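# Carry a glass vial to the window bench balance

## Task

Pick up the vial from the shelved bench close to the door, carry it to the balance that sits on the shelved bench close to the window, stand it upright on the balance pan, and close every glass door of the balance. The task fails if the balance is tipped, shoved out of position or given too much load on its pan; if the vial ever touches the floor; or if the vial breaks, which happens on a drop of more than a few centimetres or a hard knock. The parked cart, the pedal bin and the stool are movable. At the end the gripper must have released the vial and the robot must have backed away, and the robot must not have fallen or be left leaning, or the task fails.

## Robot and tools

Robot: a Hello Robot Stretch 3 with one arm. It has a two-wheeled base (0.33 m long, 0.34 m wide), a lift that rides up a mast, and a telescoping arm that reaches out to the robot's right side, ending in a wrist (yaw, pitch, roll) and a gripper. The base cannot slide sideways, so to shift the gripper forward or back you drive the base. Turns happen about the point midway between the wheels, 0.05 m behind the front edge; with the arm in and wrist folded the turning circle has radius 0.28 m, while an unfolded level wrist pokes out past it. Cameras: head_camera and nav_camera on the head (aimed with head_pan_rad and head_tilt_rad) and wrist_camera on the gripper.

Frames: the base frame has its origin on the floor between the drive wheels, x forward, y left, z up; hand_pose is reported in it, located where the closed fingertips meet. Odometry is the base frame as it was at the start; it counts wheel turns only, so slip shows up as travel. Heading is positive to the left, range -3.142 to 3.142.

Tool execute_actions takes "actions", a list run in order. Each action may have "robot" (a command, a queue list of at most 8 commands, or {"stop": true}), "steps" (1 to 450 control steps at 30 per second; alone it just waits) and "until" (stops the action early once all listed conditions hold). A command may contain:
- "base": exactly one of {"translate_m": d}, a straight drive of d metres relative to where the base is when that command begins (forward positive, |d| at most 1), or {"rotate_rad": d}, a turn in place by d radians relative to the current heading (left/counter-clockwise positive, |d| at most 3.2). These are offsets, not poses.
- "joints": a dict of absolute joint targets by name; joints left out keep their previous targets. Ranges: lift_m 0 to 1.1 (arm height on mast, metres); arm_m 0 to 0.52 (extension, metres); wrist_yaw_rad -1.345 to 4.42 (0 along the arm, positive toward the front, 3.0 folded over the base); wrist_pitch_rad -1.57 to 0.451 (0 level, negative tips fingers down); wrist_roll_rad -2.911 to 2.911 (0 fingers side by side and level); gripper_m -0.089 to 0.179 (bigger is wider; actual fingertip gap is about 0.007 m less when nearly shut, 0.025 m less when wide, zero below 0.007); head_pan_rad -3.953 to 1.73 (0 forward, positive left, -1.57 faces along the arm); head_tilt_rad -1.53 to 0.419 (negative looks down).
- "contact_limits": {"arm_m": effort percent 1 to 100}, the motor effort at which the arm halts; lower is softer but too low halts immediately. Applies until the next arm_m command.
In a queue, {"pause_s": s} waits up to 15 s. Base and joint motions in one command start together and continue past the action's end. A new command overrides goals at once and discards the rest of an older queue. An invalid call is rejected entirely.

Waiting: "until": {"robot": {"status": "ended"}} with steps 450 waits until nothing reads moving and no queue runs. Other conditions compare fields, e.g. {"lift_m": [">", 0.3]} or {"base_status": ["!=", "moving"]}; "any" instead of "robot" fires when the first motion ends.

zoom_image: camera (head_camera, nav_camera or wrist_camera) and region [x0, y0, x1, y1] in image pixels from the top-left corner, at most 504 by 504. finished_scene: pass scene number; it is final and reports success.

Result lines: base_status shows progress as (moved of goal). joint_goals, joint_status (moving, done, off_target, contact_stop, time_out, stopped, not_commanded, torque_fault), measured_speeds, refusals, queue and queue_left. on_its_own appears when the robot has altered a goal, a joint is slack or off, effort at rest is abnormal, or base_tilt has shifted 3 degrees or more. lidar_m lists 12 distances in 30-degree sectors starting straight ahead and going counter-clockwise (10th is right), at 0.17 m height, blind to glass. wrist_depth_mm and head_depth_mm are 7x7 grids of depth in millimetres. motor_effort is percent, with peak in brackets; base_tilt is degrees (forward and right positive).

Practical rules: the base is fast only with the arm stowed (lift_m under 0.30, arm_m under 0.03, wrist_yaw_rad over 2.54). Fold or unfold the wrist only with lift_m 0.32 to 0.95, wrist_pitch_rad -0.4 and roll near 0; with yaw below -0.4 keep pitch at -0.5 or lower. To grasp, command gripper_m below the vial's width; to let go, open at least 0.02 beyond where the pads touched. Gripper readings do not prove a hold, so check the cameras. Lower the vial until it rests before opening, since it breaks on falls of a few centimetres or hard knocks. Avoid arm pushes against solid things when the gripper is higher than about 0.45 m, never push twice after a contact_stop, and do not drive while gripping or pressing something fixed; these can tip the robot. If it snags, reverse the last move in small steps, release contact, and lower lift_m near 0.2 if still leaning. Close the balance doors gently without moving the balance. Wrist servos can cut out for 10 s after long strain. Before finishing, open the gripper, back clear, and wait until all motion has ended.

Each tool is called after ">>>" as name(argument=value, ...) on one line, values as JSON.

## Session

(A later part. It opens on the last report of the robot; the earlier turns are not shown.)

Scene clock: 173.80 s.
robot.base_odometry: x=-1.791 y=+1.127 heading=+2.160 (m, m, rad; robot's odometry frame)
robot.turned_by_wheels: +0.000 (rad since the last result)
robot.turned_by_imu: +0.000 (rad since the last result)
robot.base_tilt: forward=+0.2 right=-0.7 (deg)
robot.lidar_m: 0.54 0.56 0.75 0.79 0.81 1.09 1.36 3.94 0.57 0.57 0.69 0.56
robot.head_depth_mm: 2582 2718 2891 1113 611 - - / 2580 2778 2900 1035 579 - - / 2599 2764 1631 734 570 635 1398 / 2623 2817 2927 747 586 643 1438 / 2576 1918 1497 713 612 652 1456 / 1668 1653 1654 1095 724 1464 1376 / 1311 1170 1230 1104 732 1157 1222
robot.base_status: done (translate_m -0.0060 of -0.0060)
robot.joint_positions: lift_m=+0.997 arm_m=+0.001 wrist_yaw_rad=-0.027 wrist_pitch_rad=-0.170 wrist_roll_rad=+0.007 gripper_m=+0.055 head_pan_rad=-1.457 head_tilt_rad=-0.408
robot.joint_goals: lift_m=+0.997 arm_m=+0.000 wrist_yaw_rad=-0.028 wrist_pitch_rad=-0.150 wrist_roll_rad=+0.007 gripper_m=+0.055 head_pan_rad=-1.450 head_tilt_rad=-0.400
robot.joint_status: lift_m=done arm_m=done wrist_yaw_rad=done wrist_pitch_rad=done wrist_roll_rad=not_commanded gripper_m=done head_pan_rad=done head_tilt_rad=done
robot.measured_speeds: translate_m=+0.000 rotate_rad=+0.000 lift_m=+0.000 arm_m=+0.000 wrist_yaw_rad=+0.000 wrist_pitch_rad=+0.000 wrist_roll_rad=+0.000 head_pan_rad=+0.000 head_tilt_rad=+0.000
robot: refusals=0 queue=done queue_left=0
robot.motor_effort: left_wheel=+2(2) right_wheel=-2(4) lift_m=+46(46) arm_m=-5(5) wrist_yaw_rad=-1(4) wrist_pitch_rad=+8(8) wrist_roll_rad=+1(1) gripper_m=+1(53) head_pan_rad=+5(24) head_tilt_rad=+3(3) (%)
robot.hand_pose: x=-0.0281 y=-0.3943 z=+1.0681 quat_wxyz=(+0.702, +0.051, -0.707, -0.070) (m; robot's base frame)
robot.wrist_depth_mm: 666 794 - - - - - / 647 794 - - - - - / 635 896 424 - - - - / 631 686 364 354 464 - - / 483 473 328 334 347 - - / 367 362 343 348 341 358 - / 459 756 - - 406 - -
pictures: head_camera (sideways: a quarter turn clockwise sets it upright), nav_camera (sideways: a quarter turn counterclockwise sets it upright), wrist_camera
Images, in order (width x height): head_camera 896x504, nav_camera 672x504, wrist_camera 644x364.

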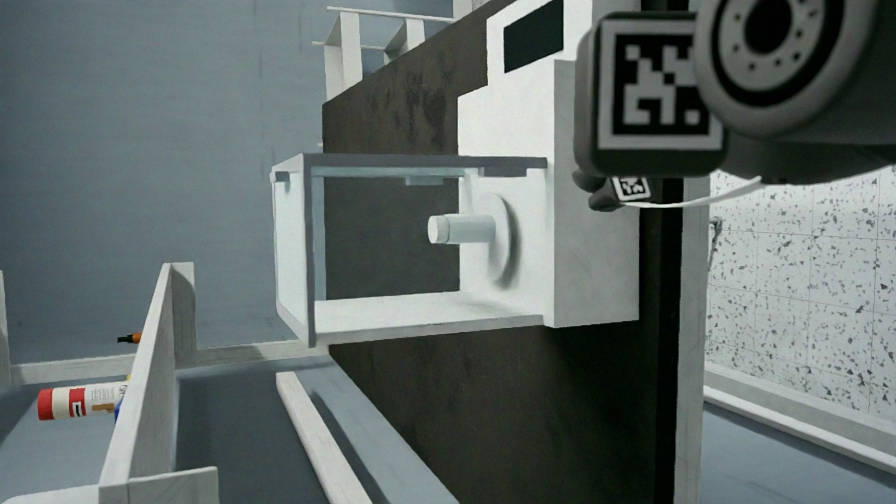

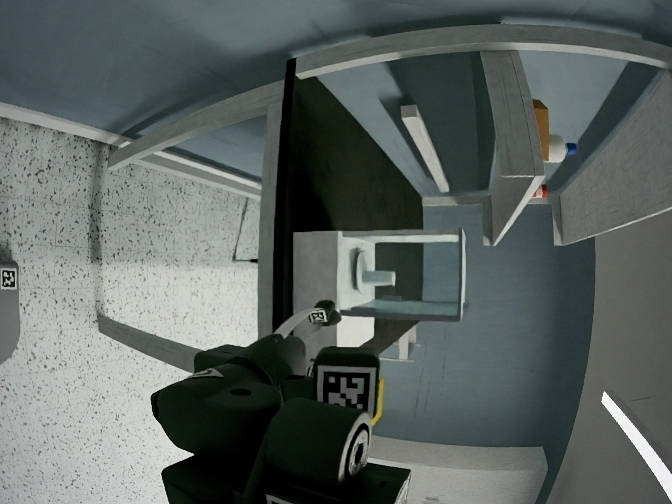

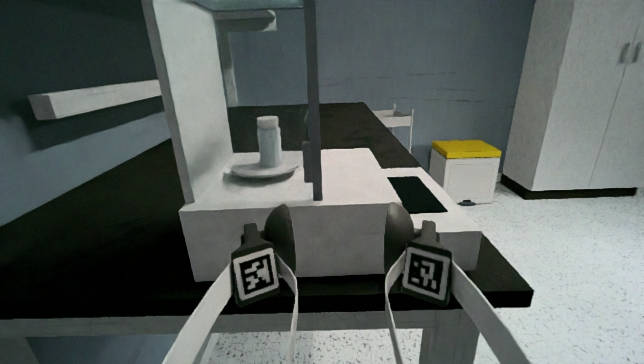

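All shut. Move a bit clearer.

>>> execute_actions(actions=[{"robot":{"joints":{"wrist_yaw_rad":1.4},"base":{"translate_m":-0.15}},"steps":100,"until":{"robot":{"status":"ended"}}}])

>>> finished_scene(scene=1)

Scene clock: 177.67 s.
robot.base_odometry: x=-1.708 y=+1.003 heading=+2.160 (m, m, rad; robot's odometry frame)
robot.turned_by_wheels: +0.000 (rad since the last result)
robot.turned_by_imu: -0.001 (rad since the last result)
robot.base_tilt: forward=+0.2 right=-0.6 (deg)
robot.lidar_m: 0.69 0.71 0.82 0.78 0.81 1.08 1.22 3.81 2.67 0.55 0.85 0.72
robot.head_depth_mm: 2576 2754 2953 3108 2339 1908 - / 2566 2772 2920 2911 737 606 - / 2617 2781 2907 1058 599 638 1355 / 2647 2819 2936 1066 595 646 1444 / 2647 2832 1680 738 595 650 1470 / 2319 1951 1944 742 600 630 - / 1675 1515 658 619 608 663 -
robot.base_status: done (translate_m -0.1500 of -0.1500)
robot.joint_positions: lift_m=+0.997 arm_m=+0.001 wrist_yaw_rad=+1.397 wrist_pitch_rad=-0.170 wrist_roll_rad=+0.007 gripper_m=+0.055 head_pan_rad=-1.457 head_tilt_rad=-0.408
robot.joint_goals: lift_m=+0.997 arm_m=+0.000 wrist_yaw_rad=+1.400 wrist_pitch_rad=-0.150 wrist_roll_rad=+0.007 gripper_m=+0.055 head_pan_rad=-1.450 head_tilt_rad=-0.400
robot.joint_status: lift_m=done arm_m=done wrist_yaw_rad=done wrist_pitch_rad=done wrist_roll_rad=not_commanded gripper_m=done head_pan_rad=done head_tilt_rad=done
robot.measured_speeds: translate_m=+0.000 rotate_rad=+0.000 lift_m=+0.000 arm_m=+0.000 wrist_yaw_rad=+0.000 wrist_pitch_rad=+0.000 wrist_roll_rad=+0.000 head_pan_rad=+0.000 head_tilt_rad=+0.000
robot: refusals=0 queue=done queue_left=0
robot.motor_effort: left_wheel=+2(2) right_wheel=-1(7) lift_m=+46(46) arm_m=-6(6) wrist_yaw_rad=+2(3) wrist_pitch_rad=+8(8) wrist_roll_rad=+1(1) gripper_m=+0(0) head_pan_rad=+4(4) head_tilt_rad=+3(3) (%)
robot.hand_pose: x=+0.2233 y=-0.1889 z=+1.0681 quat_wxyz=(+0.577, +0.501, -0.502, +0.405) (m; robot's base frame)
robot.wrist_depth_mm: 493 516 534 555 579 597 633 / 520 541 568 585 613 649 675 / 558 573 595 626 658 688 723 / 581 610 639 667 697 619 593 / 615 647 677 715 745 563 428 / 655 695 713 766 815 872 378 / 704 733 802 841 892 954 -
pictures: head_camera (sideways: a quarter turn clockwise sets it upright), nav_camera (sideways: a quarter turn counterclockwise sets it upright), wrist_camera
Images, in order (width x height): head_camera 896x504, nav_camera 672x504, wrist_camera 644x364.

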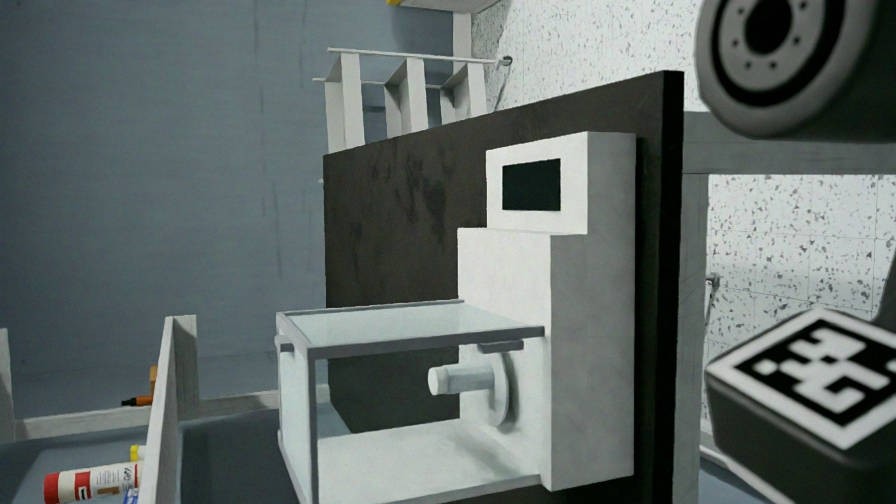

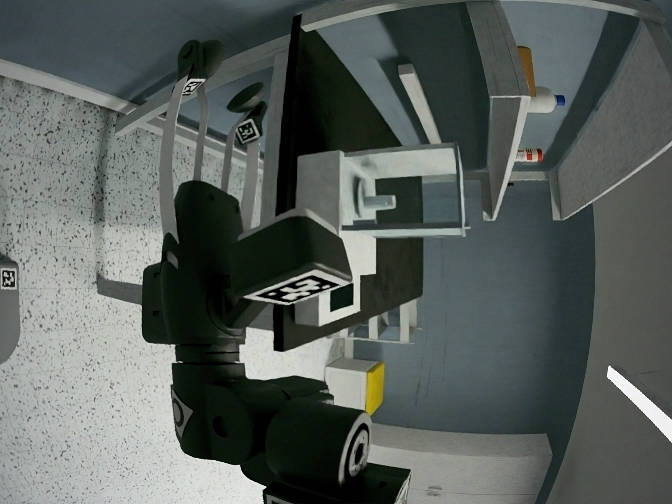

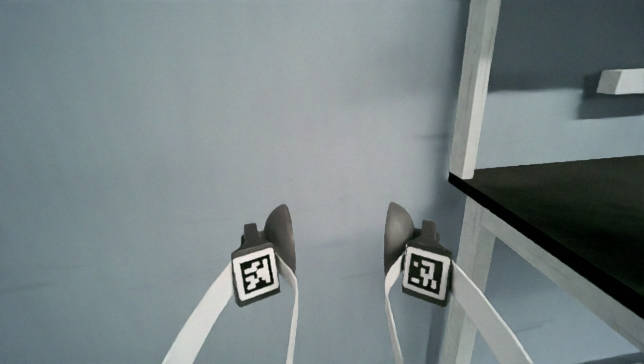

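The scene is finished: the task was done.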